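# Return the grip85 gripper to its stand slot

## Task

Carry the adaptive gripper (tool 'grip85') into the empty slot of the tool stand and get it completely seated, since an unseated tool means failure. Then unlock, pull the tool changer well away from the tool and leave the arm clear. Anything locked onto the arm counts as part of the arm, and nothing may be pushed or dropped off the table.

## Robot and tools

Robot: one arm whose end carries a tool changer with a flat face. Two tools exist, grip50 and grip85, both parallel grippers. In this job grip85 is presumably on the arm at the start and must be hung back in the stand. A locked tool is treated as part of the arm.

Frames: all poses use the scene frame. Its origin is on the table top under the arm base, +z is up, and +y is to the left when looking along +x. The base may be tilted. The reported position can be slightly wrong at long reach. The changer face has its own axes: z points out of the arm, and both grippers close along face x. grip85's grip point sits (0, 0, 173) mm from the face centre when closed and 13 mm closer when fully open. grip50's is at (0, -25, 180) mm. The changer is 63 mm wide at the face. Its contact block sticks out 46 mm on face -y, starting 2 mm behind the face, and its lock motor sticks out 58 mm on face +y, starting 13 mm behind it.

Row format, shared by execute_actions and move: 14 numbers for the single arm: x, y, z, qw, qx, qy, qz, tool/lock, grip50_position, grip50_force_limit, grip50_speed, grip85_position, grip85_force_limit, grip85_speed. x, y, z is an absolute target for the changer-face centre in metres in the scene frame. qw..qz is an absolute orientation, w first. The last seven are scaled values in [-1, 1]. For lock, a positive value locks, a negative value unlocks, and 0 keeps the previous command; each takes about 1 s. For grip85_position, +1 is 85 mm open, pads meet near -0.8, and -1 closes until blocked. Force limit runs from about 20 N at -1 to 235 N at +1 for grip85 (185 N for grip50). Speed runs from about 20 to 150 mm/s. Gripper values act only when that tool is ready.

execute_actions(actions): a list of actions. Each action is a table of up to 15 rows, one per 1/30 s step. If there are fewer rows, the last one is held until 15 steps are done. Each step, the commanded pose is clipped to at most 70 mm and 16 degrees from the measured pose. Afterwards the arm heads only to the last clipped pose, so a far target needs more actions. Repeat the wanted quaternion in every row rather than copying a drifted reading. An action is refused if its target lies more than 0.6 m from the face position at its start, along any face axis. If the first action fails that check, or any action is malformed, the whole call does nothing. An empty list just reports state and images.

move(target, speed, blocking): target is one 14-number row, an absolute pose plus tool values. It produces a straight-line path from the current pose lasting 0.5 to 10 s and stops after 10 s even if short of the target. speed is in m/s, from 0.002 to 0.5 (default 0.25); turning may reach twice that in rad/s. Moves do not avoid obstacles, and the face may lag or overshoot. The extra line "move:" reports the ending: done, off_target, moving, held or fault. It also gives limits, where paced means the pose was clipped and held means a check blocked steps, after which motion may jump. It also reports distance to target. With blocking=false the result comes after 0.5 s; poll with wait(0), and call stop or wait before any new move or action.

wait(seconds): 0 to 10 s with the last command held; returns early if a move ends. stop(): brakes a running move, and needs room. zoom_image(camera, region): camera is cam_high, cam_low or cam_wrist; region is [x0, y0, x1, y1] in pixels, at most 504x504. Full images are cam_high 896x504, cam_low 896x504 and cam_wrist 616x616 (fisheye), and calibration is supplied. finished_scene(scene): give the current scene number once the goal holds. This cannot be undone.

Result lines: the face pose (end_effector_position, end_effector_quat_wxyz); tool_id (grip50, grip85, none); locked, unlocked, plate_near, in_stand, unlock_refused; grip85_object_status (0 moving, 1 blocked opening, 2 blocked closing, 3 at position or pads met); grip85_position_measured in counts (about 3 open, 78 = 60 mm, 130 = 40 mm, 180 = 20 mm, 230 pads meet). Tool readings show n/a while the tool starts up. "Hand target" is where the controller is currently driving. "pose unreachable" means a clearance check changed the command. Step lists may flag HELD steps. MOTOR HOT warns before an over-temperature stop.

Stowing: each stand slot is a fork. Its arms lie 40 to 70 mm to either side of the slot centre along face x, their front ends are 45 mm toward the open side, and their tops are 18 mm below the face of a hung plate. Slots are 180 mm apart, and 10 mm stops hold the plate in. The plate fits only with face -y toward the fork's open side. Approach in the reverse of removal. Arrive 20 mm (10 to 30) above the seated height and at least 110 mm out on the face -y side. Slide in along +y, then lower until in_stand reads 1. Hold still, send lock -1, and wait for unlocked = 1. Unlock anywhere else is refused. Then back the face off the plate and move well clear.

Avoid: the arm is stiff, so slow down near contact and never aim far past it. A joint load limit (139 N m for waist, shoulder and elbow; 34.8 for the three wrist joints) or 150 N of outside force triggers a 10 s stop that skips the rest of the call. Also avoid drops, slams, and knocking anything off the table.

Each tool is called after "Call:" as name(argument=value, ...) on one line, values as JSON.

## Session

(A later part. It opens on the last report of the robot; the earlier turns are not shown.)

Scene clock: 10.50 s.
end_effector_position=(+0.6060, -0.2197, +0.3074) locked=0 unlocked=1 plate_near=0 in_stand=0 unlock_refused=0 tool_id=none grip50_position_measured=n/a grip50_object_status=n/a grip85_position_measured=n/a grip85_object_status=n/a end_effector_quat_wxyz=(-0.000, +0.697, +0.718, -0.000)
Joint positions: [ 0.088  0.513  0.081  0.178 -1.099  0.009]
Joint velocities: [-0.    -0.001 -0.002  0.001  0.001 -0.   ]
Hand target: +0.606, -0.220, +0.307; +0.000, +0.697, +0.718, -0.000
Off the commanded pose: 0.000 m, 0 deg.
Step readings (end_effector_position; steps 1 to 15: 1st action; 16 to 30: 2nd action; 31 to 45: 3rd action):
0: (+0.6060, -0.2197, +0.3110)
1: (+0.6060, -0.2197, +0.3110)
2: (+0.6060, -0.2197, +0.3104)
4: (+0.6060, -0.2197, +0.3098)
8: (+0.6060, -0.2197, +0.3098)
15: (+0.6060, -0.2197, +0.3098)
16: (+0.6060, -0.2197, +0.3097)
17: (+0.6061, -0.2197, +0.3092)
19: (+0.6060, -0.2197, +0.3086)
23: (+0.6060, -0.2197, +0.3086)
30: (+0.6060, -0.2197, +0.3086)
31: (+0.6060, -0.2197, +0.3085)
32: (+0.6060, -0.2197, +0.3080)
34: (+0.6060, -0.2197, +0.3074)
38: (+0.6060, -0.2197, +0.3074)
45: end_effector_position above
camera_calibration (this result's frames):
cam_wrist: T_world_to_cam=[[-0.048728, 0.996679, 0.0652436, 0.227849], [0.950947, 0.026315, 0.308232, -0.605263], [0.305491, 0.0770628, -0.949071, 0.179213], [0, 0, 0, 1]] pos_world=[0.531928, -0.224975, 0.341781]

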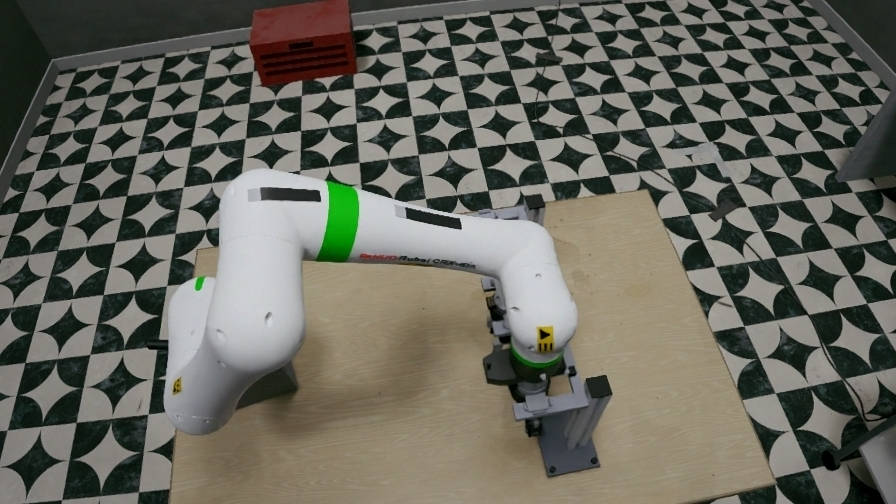

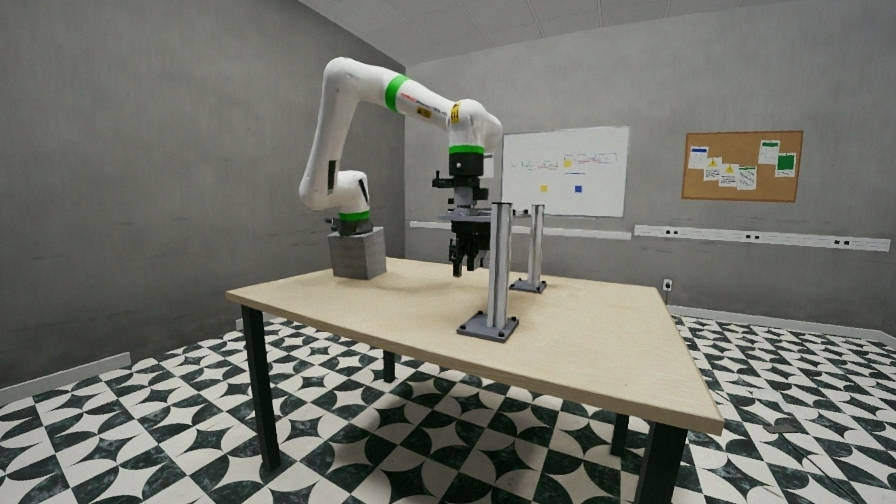

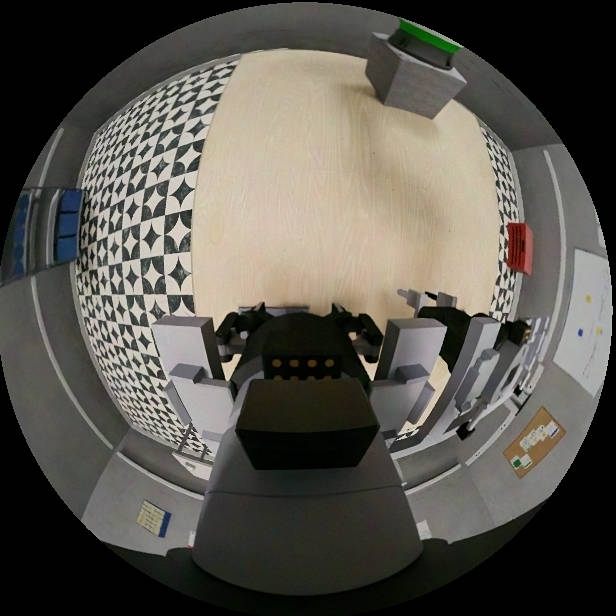

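Call:
execute_actions(actions=[[[0.606,-0.2197,0.3062,0,0.6965,0.7175,0,0,1,0,0,1,0,0]],[[0.606,-0.2197,0.305,0,0.6965,0.7175,0,0,1,0,0,1,0,0]],[[0.606,-0.2197,0.3036,0,0.6965,0.7175,0,0,1,0,0,1,0,0]],[[0.606,-0.2197,0.302,0,0.6965,0.7175,0,0,1,0,0,1,0,0]]])

Call:
zoom_image(camera="cam_low", region=[440, 180, 500, 225])

Scene clock: 12.63 s.
end_effector_position=(+0.6060, -0.2197, +0.3020) locked=0 unlocked=1 plate_near=0 in_stand=1 unlock_refused=0 tool_id=none grip50_position_measured=n/a grip50_object_status=n/a grip85_position_measured=n/a grip85_object_status=n/a end_effector_quat_wxyz=(-0.000, +0.697, +0.718, -0.000)
Joint positions: [ 0.086  0.519  0.076  0.179 -1.088  0.009]
Joint velocities: [-0.    -0.001  0.    -0.001 -0.002 -0.   ]
Hand target: +0.606, -0.220, +0.302; +0.000, +0.697, +0.718, -0.000
Off the commanded pose: 0.000 m, 0 deg.
Step readings (end_effector_position; steps 1 to 15: 1st action; 16 to 30: 2nd action; 31 to 45: 3rd action; 46 to 60: 4th action):
0: (+0.6060, -0.2197, +0.3074)
1: (+0.6060, -0.2197, +0.3073)
2: (+0.6061, -0.2197, +0.3068)
4: (+0.6060, -0.2197, +0.3062)
8: (+0.6060, -0.2197, +0.3062)
15: (+0.6060, -0.2197, +0.3062)
16: (+0.6060, -0.2197, +0.3061)
17: (+0.6060, -0.2197, +0.3056)
19: (+0.6060, -0.2197, +0.3050)
23: (+0.6060, -0.2197, +0.3050)
30: (+0.6060, -0.2197, +0.3050)
31: (+0.6060, -0.2197, +0.3049)
32: (+0.6061, -0.2197, +0.3043)
34: (+0.6060, -0.2197, +0.3036)
38: (+0.6060, -0.2197, +0.3036)
45: (+0.6060, -0.2197, +0.3036)
46: (+0.6060, -0.2197, +0.3035)
47: (+0.6061, -0.2197, +0.3028)
49: (+0.6060, -0.2197, +0.3020)
53: (+0.6060, -0.2197, +0.3020)
60: end_effector_position above
camera_calibration (this result's frames):
cam_wrist: T_world_to_cam=[[-0.0487228, 0.996679, 0.0652478, 0.228196], [0.950948, 0.026309, 0.308229, -0.603596], [0.305489, 0.0770651, -0.949072, 0.17409], [0, 0, 0, 1]] pos_world=[0.531924, -0.224974, 0.336381]

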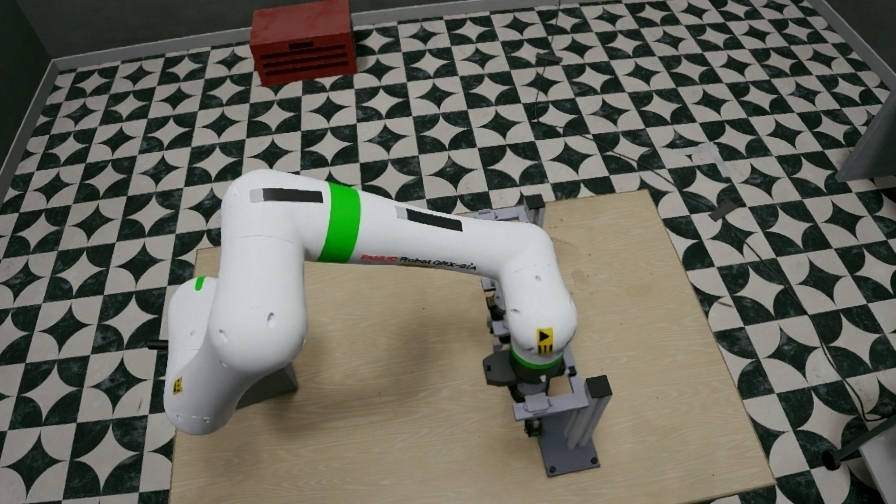

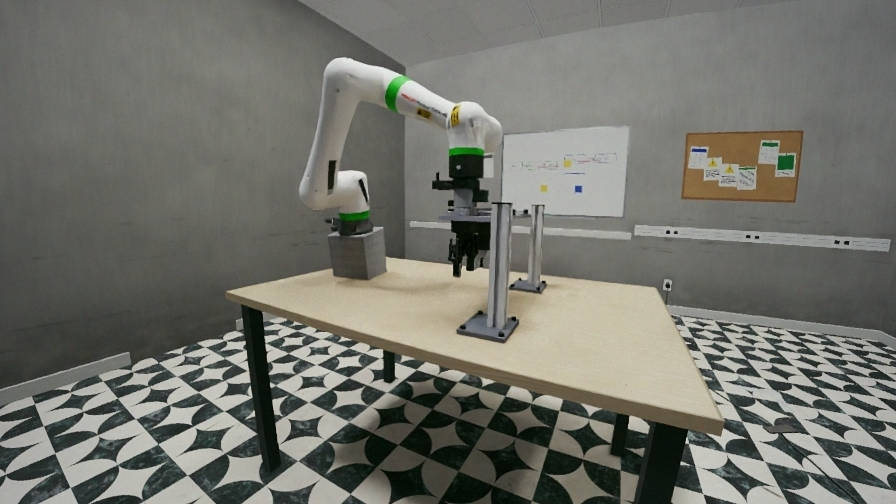

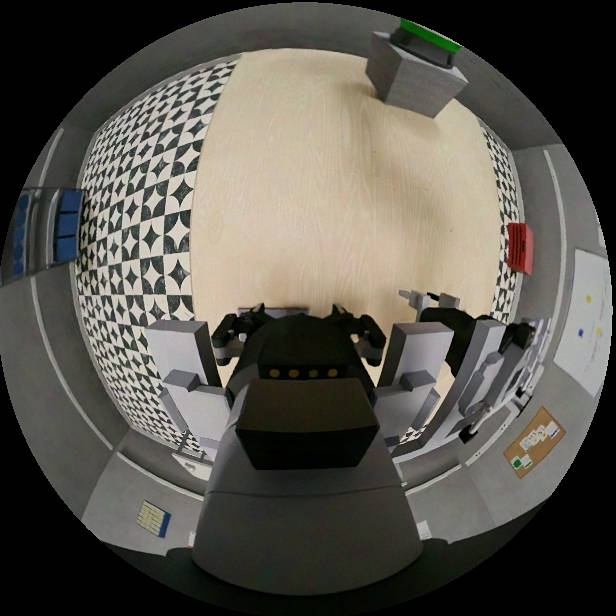

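Region (440, 180, 500, 225) of cam_low's 896x504 image, scaled by 8.400, with more detail than that image has; it fills the top 378 rows of this view, and the rest is white.

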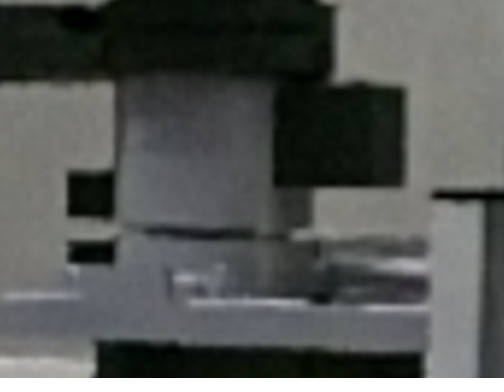

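Going in cleanly; a few mm remain.

Call:
execute_actions(actions=[[[0.606,-0.2197,0.3008,0,0.6965,0.7175,0,0,1,0,0,1,0,0]],[[0.606,-0.2197,0.2998,0,0.6965,0.7175,0,0,1,0,0,1,0,0]]])

Call:
zoom_image(camera="cam_low", region=[440, 180, 500, 225])

Scene clock: 13.67 s.
end_effector_position=(+0.6060, -0.2197, +0.2998) locked=0 unlocked=1 plate_near=1 in_stand=1 unlock_refused=0 tool_id=none grip50_position_measured=n/a grip50_object_status=n/a grip85_position_measured=n/a grip85_object_status=n/a end_effector_quat_wxyz=(+0.000, +0.697, +0.718, +0.000)
Joint positions: [ 0.085  0.521  0.074  0.179 -1.084  0.009]
Joint velocities: [-0.     0.     0.001  0.     0.001  0.   ]
Hand target: +0.606, -0.220, +0.300; +0.000, +0.697, +0.718, -0.000
Off the commanded pose: 0.000 m, 0 deg.
Step readings (end_effector_position; steps 1 to 15: 1st action; 16 to 30: 2nd action):
0: (+0.6060, -0.2197, +0.3020)
1: (+0.6060, -0.2197, +0.3019)
2: (+0.6061, -0.2197, +0.3014)
4: (+0.6060, -0.2197, +0.3008)
8: (+0.6060, -0.2197, +0.3008)
15: (+0.6060, -0.2197, +0.3008)
16: (+0.6060, -0.2197, +0.3008)
17: (+0.6060, -0.2197, +0.3003)
19: (+0.6060, -0.2197, +0.2998)
23: (+0.6060, -0.2197, +0.2998)
30: end_effector_position above
camera_calibration (this result's frames):
cam_wrist: T_world_to_cam=[[-0.0487274, 0.996679, 0.0652418, 0.228346], [0.950941, 0.0263135, 0.30825, -0.602933], [0.30551, 0.0770614, -0.949066, 0.17199], [0, 0, 0, 1]] pos_world=[0.531936, -0.224976, 0.334186]

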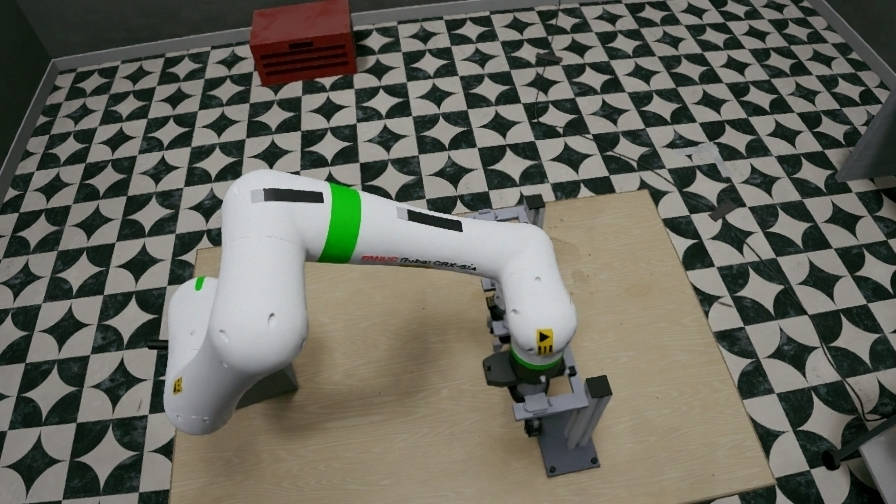

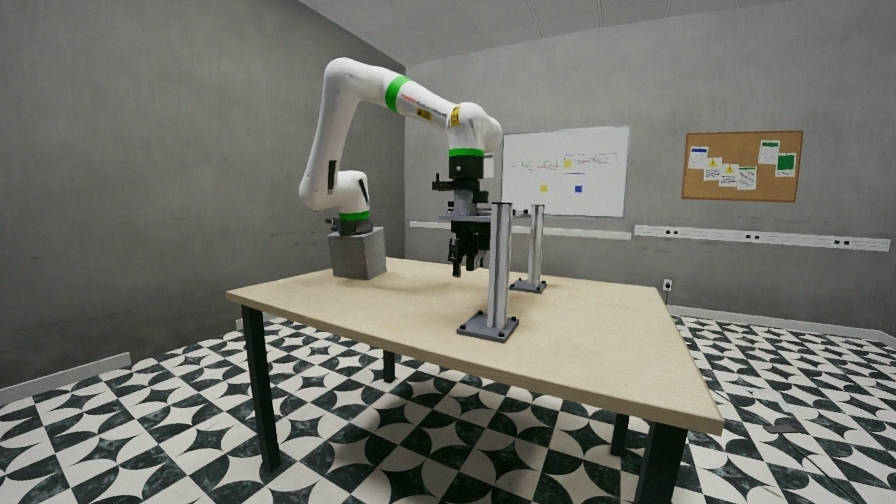

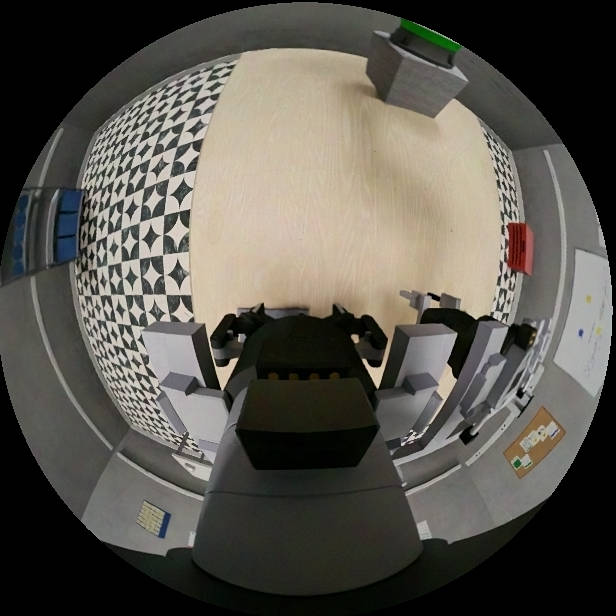

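Region (440, 180, 500, 225) of cam_low's 896x504 image, scaled by 8.400, with more detail than that image has; it fills the top 378 rows of this view, and the rest is white.

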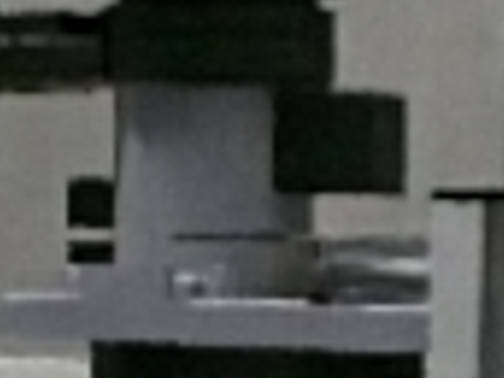

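Call:
execute_actions(actions=[[[0.606,-0.2197,0.2996,0,0.6965,0.7175,0,1,1,0,0,-0.8,0,1]],[[0.606,-0.2197,0.2996,0,0.6965,0.7175,0,1,1,0,0,-0.8,0,1]],[[0.606,-0.2197,0.2996,0,0.6965,0.7175,0,1,1,0,0,-0.8,0,1]]])

Call:
move(target=[0.606,-0.2197,0.32,0,0.6965,0.7175,0,1,1,0,0,-0.8,0,1], speed=0.05)

Call:
zoom_image(camera="cam_wrist", region=[140, 300, 460, 440])

Scene clock: 15.33 s.
end_effector_position=(+0.6060, -0.2197, +0.2996) locked=1 unlocked=0 plate_near=1 in_stand=1 unlock_refused=0 tool_id=grip85 grip50_position_measured=n/a grip50_object_status=n/a grip85_position_measured=n/a grip85_object_status=n/a end_effector_quat_wxyz=(-0.000, +0.697, +0.718, -0.000)
Joint positions: [ 0.085  0.521  0.074  0.179 -1.084  0.008]
Joint velocities: [ 0.     0.    -0.001  0.     0.001 -0.   ]
Hand target: +0.606, -0.220, +0.300; +0.000, +0.697, +0.718, -0.000
Off the commanded pose: 0.000 m, 0 deg.
Step readings (end_effector_position; steps 1 to 15: 1st action; 16 to 30: 2nd action; 31 to 45: 3rd action):
0: (+0.6060, -0.2197, +0.2998)
1: (+0.6060, -0.2197, +0.2998)
2: (+0.6060, -0.2197, +0.2997)
4: (+0.6060, -0.2197, +0.2996)
8: (+0.6060, -0.2197, +0.2996)
15: (+0.6060, -0.2197, +0.2996)
16: (+0.6060, -0.2197, +0.2996)
17: (+0.6060, -0.2197, +0.2996)
19: (+0.6060, -0.2197, +0.2995)
23: (+0.6060, -0.2197, +0.2995)
30: (+0.6060, -0.2197, +0.2995)
31: (+0.6060, -0.2197, +0.2995)
32: (+0.6060, -0.2197, +0.2995)
34: (+0.6060, -0.2197, +0.2995)
38: (+0.6060, -0.2197, +0.2996)
45: end_effector_position above
camera_calibration (this result's frames):
cam_wrist: T_world_to_cam=[[-0.0486517, 0.996683, 0.0652413, 0.228328], [0.950967, 0.0262474, 0.308176, -0.602842], [0.305441, 0.0770356, -0.94909, 0.171822], [0, 0, 0, 1]] pos_world=[0.53191, -0.224983, 0.33396]

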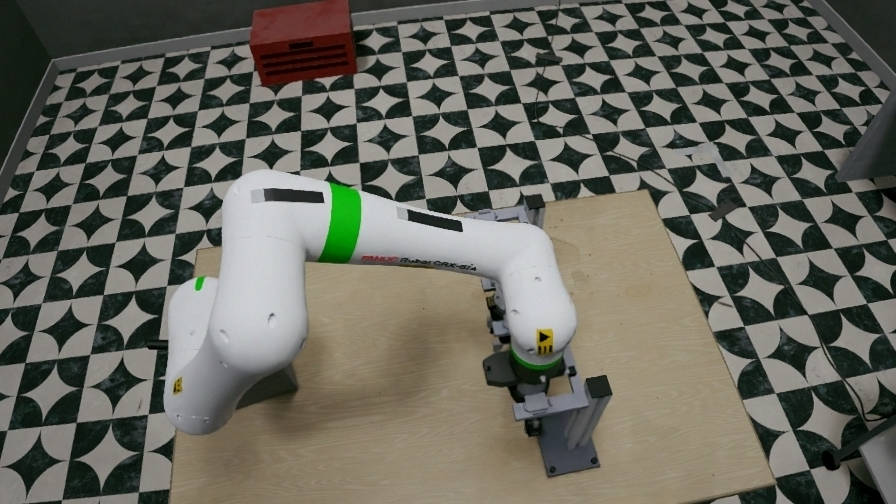

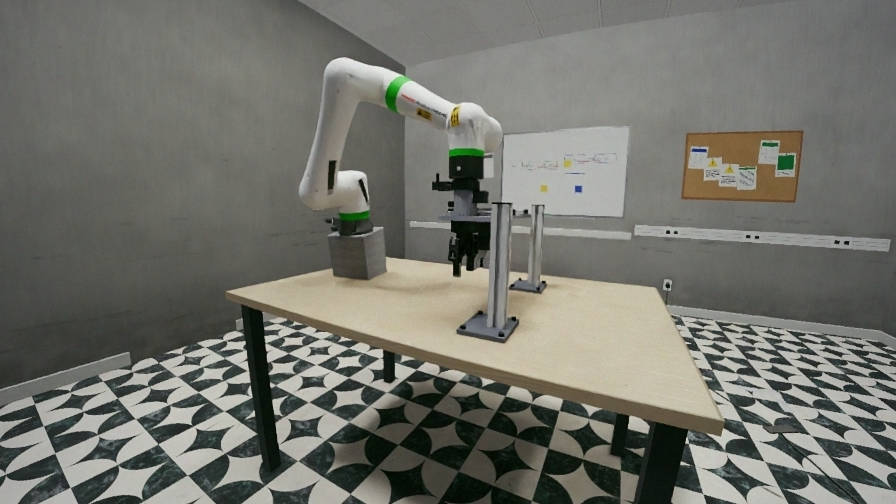

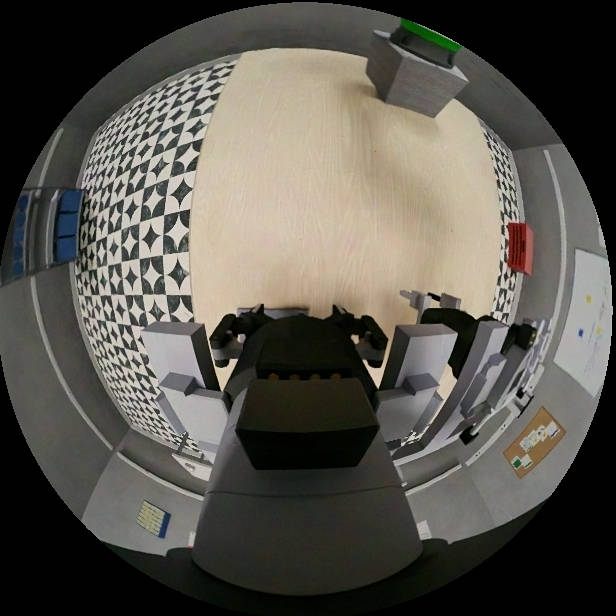

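Scene clock: 16.07 s.
end_effector_position=(+0.6061, -0.2197, +0.3200) locked=1 unlocked=0 plate_near=1 in_stand=0 unlock_refused=0 tool_id=grip85 grip50_position_measured=n/a grip50_object_status=n/a grip85_position_measured=n/a grip85_object_status=n/a end_effector_quat_wxyz=(-0.000, +0.697, +0.718, +0.000)
Joint positions: [ 0.091  0.5    0.093  0.176 -1.124  0.011]
Joint velocities: [-0.    -0.    -0.001 -0.     0.     0.   ]
Hand target: +0.606, -0.220, +0.320; -0.000, +0.696, +0.718, +0.000
Off the commanded pose: 0.000 m, 0 deg.
move: done
camera_calibration (this result's frames):
cam_wrist: T_world_to_cam=[[-0.048785, 0.996671, 0.065326, 0.227034], [0.950936, 0.0263415, 0.308263, -0.609216], [0.305516, 0.0771595, -0.949055, 0.191139], [0, 0, 0, 1]] pos_world=[0.532006, -0.224978, 0.354369]

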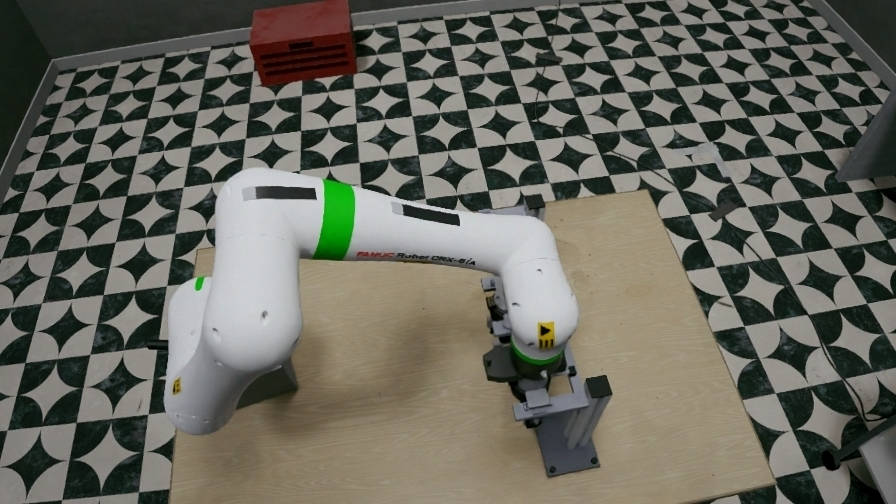

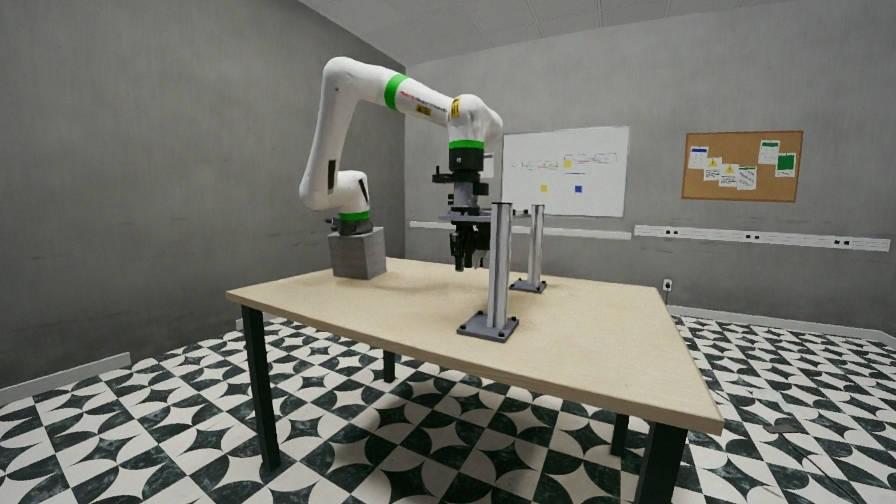

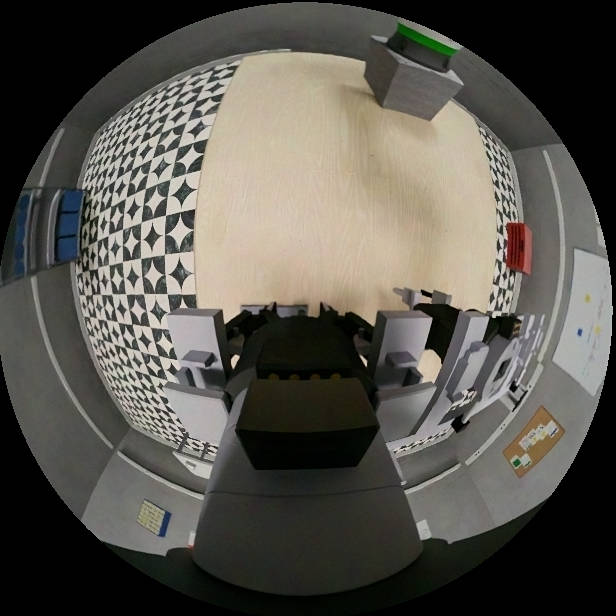

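Region (140, 300, 460, 440) of cam_wrist's 616x616 image, scaled by 1.575, with more detail than that image has; it fills the top 220 rows of this view, and the rest is white.

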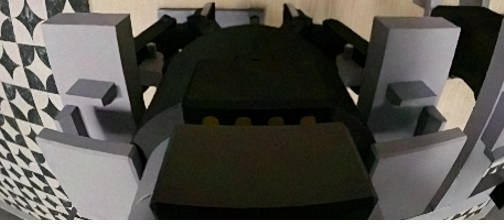

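Call:
move(target=[0.479,-0.2235,0.32,0,0.6965,0.7175,0,1,1,0,0,-0.8,0,1], speed=0.15)

Call:
move(target=[0.468,0.1363,0.32,0,0.6965,0.7175,0,1,1,0,0,-0.8,0,1], speed=0.3)

Call:
move(target=[0.565,0.1392,0.32,0,0.6965,0.7175,0,1,1,0,0,-0.8,0,1], speed=0.1)

Call:
zoom_image(camera="cam_wrist", region=[140, 300, 460, 440])

Scene clock: 18.17 s.
end_effector_position=(+0.4789, -0.2232, +0.3203) locked=1 unlocked=0 plate_near=1 in_stand=0 unlock_refused=0 tool_id=grip85 grip50_position_measured=n/a grip50_object_status=n/a grip85_position_measured=n/a grip85_object_status=n/a end_effector_quat_wxyz=(+0.000, +0.697, +0.717, -0.000)
Joint positions: [ 0.068  0.225 -0.295  0.186 -1.009  0.011]
Joint velocities: [-0.    -0.001  0.    -0.001  0.002  0.   ]
Hand target: +0.479, -0.223, +0.320; +0.000, +0.697, +0.717, -0.000
Off the commanded pose: 0.000 m, 0 deg.
move: done
camera_calibration (this result's frames):
cam_wrist: T_world_to_cam=[[-0.0485912, 0.996693, 0.0651285, 0.224313], [0.950929, 0.0262146, 0.308296, -0.488316], [0.30557, 0.0769131, -0.949058, 0.230464], [0, 0, 0, 1]] pos_world=[0.404831, -0.228496, 0.354661]

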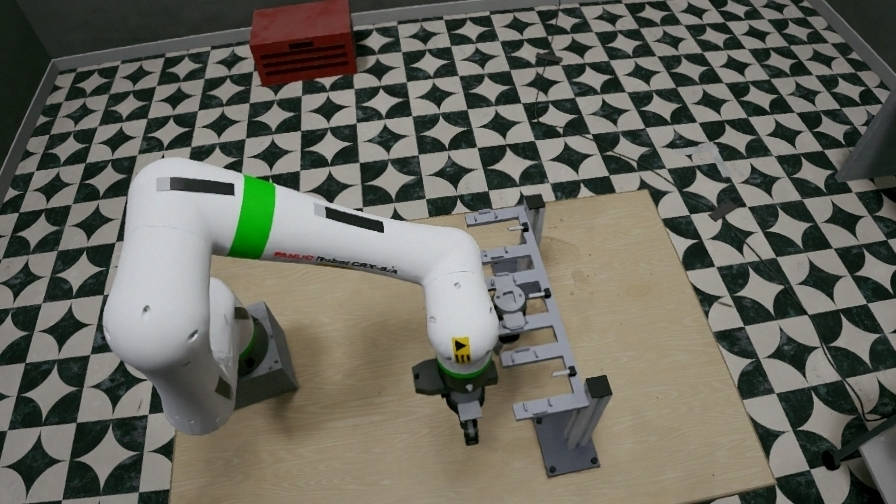

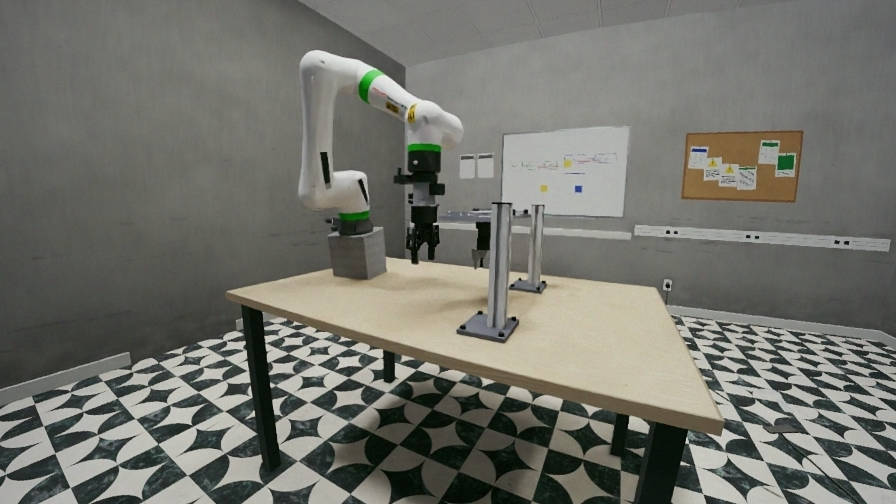

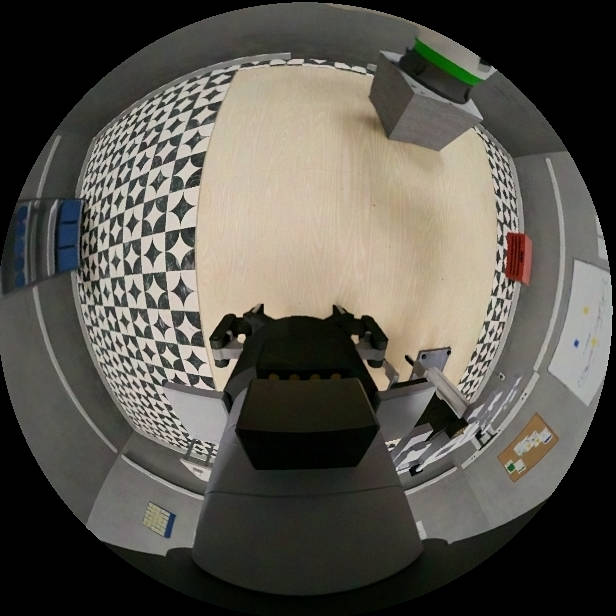

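Scene clock: 19.80 s.
end_effector_position=(+0.4688, +0.1352, +0.3200) locked=1 unlocked=0 plate_near=1 in_stand=0 unlock_refused=0 tool_id=grip85 grip50_position_measured=n/a grip50_object_status=n/a grip85_position_measured=229 grip85_object_status=3 end_effector_quat_wxyz=(+0.001, +0.697, +0.717, -0.002)
Joint positions: [ 0.802  0.302 -0.351  0.18  -0.998 -0.731]
Joint velocities: [-0.     0.001  0.    -0.     0.001 -0.   ]
Hand target: +0.469, +0.135, +0.320; +0.001, +0.697, +0.718, -0.001
Off the commanded pose: 0.001 m, 0 deg.
move: done
camera_calibration (this result's frames):
cam_wrist: T_world_to_cam=[[-0.0483535, 0.996903, 0.0620134, -0.132597], [0.951241, 0.0270251, 0.307263, -0.487904], [0.304635, 0.0738469, -0.949602, 0.206713], [0, 0, 0, 1]] pos_world=[0.394731, 0.130107, 0.354433]

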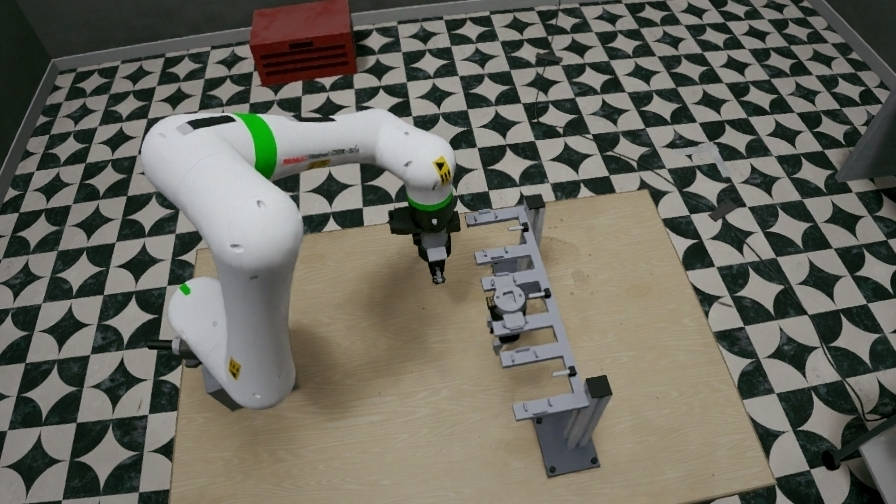

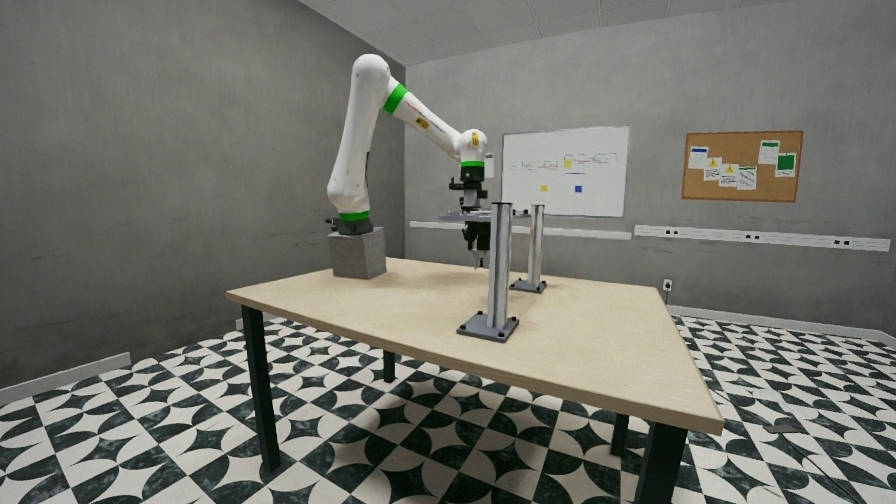

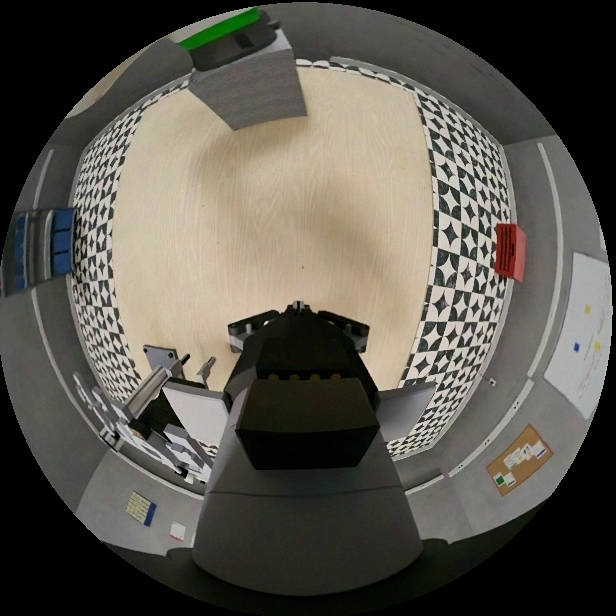

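Scene clock: 21.10 s.
end_effector_position=(+0.5650, +0.1392, +0.3198) locked=1 unlocked=0 plate_near=1 in_stand=0 unlock_refused=0 tool_id=grip85 grip50_position_measured=n/a grip50_object_status=n/a grip85_position_measured=229 grip85_object_status=3 end_effector_quat_wxyz=(-0.000, +0.696, +0.718, +0.000)
Joint positions: [ 0.703  0.496 -0.065  0.177 -1.071 -0.617]
Joint velocities: [ 0.     0.     0.     0.    -0.001  0.   ]
Hand target: +0.565, +0.139, +0.320; -0.000, +0.696, +0.718, +0.000
Off the commanded pose: 0.000 m, 0 deg.
move: done
camera_calibration (this result's frames):
cam_wrist: T_world_to_cam=[[-0.0489297, 0.996629, 0.0658526, -0.132704], [0.950984, 0.0263299, 0.308116, -0.579528], [0.305344, 0.0777008, -0.949067, 0.175823], [0, 0, 0, 1]] pos_world=[0.490942, 0.133854, 0.354168]

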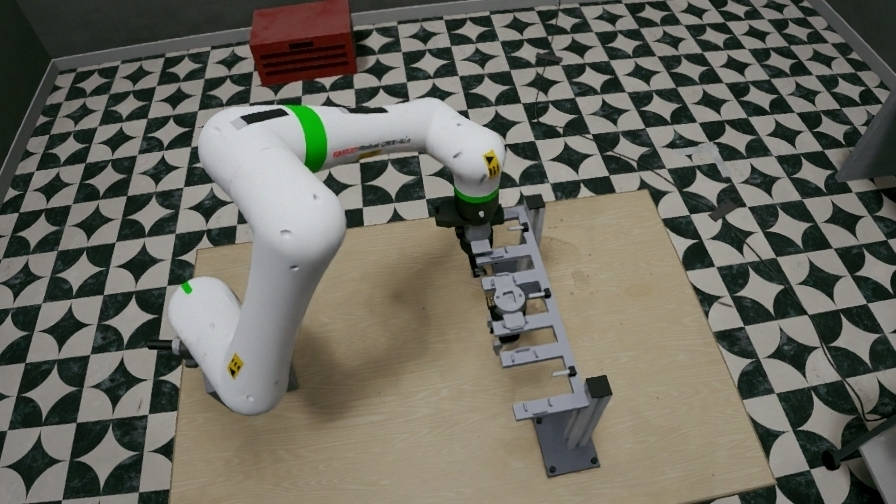

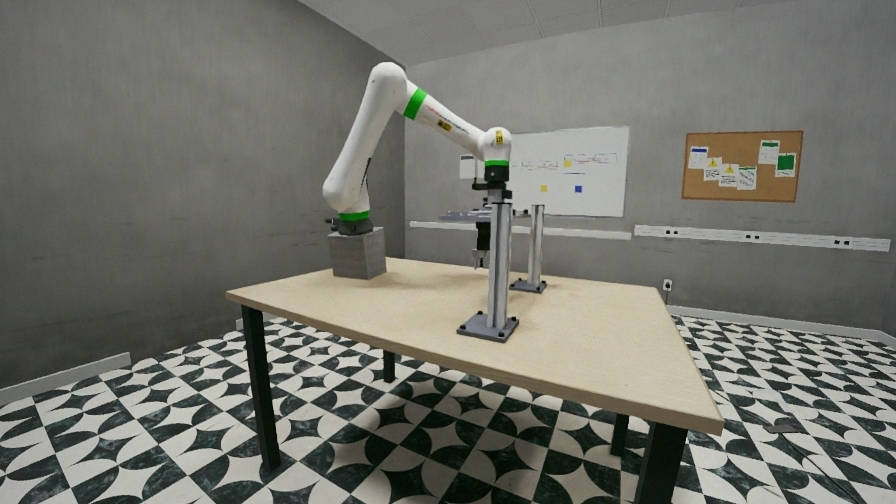

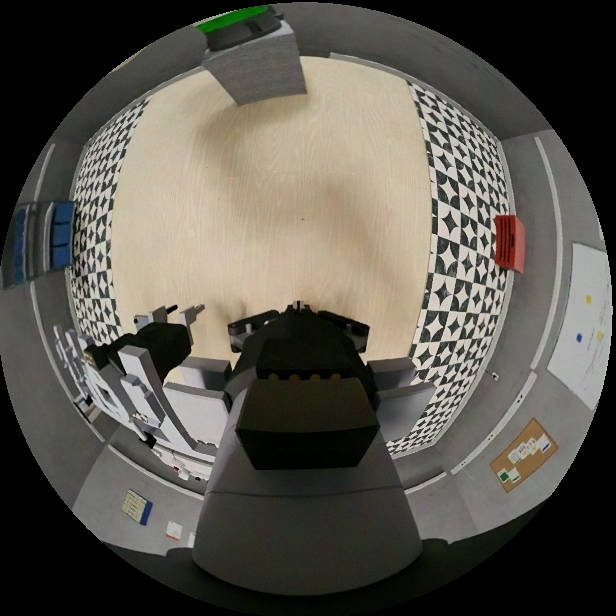

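Region (140, 300, 460, 440) of cam_wrist's 616x616 image, scaled by 1.575, with more detail than that image has; it fills the top 220 rows of this view, and the rest is white.

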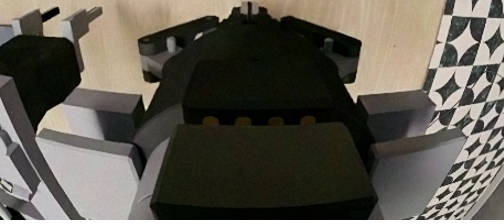

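Call:
move(target=[0.5953,0.1401,0.32,0,0.6965,0.7175,0,1,1,0,0,-0.8,0,1], speed=0.05)

Call:
zoom_image(camera="cam_wrist", region=[140, 300, 460, 440])

Call:
zoom_image(camera="cam_high", region=[450, 190, 570, 290])

Scene clock: 22.07 s.
end_effector_position=(+0.5953, +0.1401, +0.3199) locked=1 unlocked=0 plate_near=1 in_stand=0 unlock_refused=0 tool_id=grip85 grip50_position_measured=n/a grip50_object_status=n/a grip85_position_measured=229 grip85_object_status=3 end_effector_quat_wxyz=(-0.000, +0.696, +0.718, +0.000)
Joint positions: [ 0.677  0.558  0.035  0.176 -1.104 -0.586]
Joint velocities: [-0.     0.001  0.001  0.001 -0.    -0.   ]
Hand target: +0.595, +0.140, +0.320; -0.000, +0.696, +0.718, +0.000
Off the commanded pose: 0.000 m, 0 deg.
move: done
camera_calibration (this result's frames):
cam_wrist: T_world_to_cam=[[-0.0488117, 0.996663, 0.0654252, -0.132087], [0.950956, 0.0263415, 0.308202, -0.608432], [0.30545, 0.0772604, -0.949069, 0.166638], [0, 0, 0, 1]] pos_world=[0.521245, 0.134798, 0.354313]

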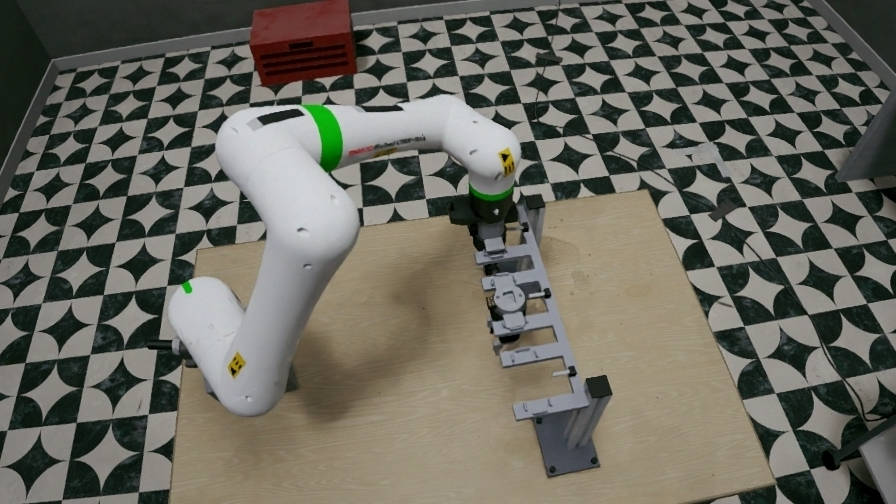

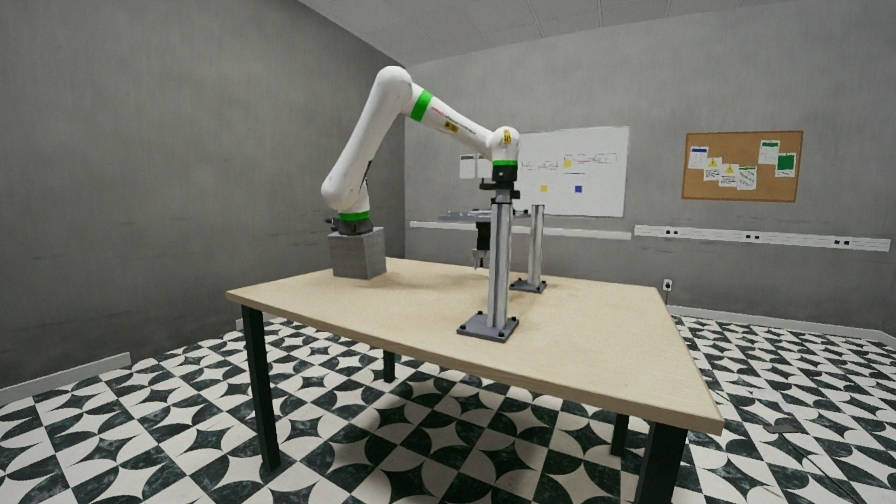

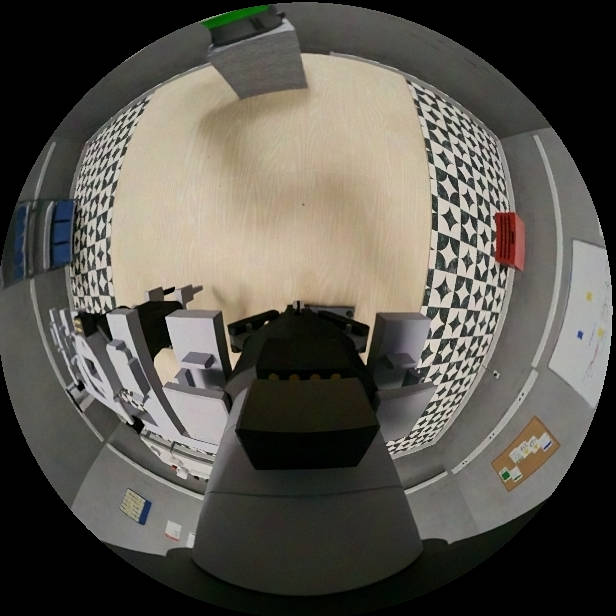

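Region (140, 300, 460, 440) of cam_wrist's 616x616 image, scaled by 1.575, with more detail than that image has; it fills the top 220 rows of this view, and the rest is white.

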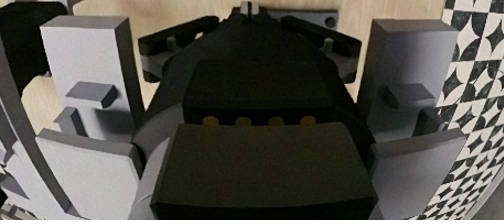

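Region (450, 190, 570, 290) of cam_high's 896x504 image, scaled by 4.200, with more detail than that image has.

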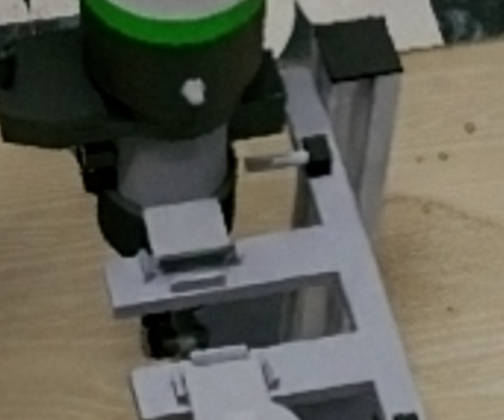

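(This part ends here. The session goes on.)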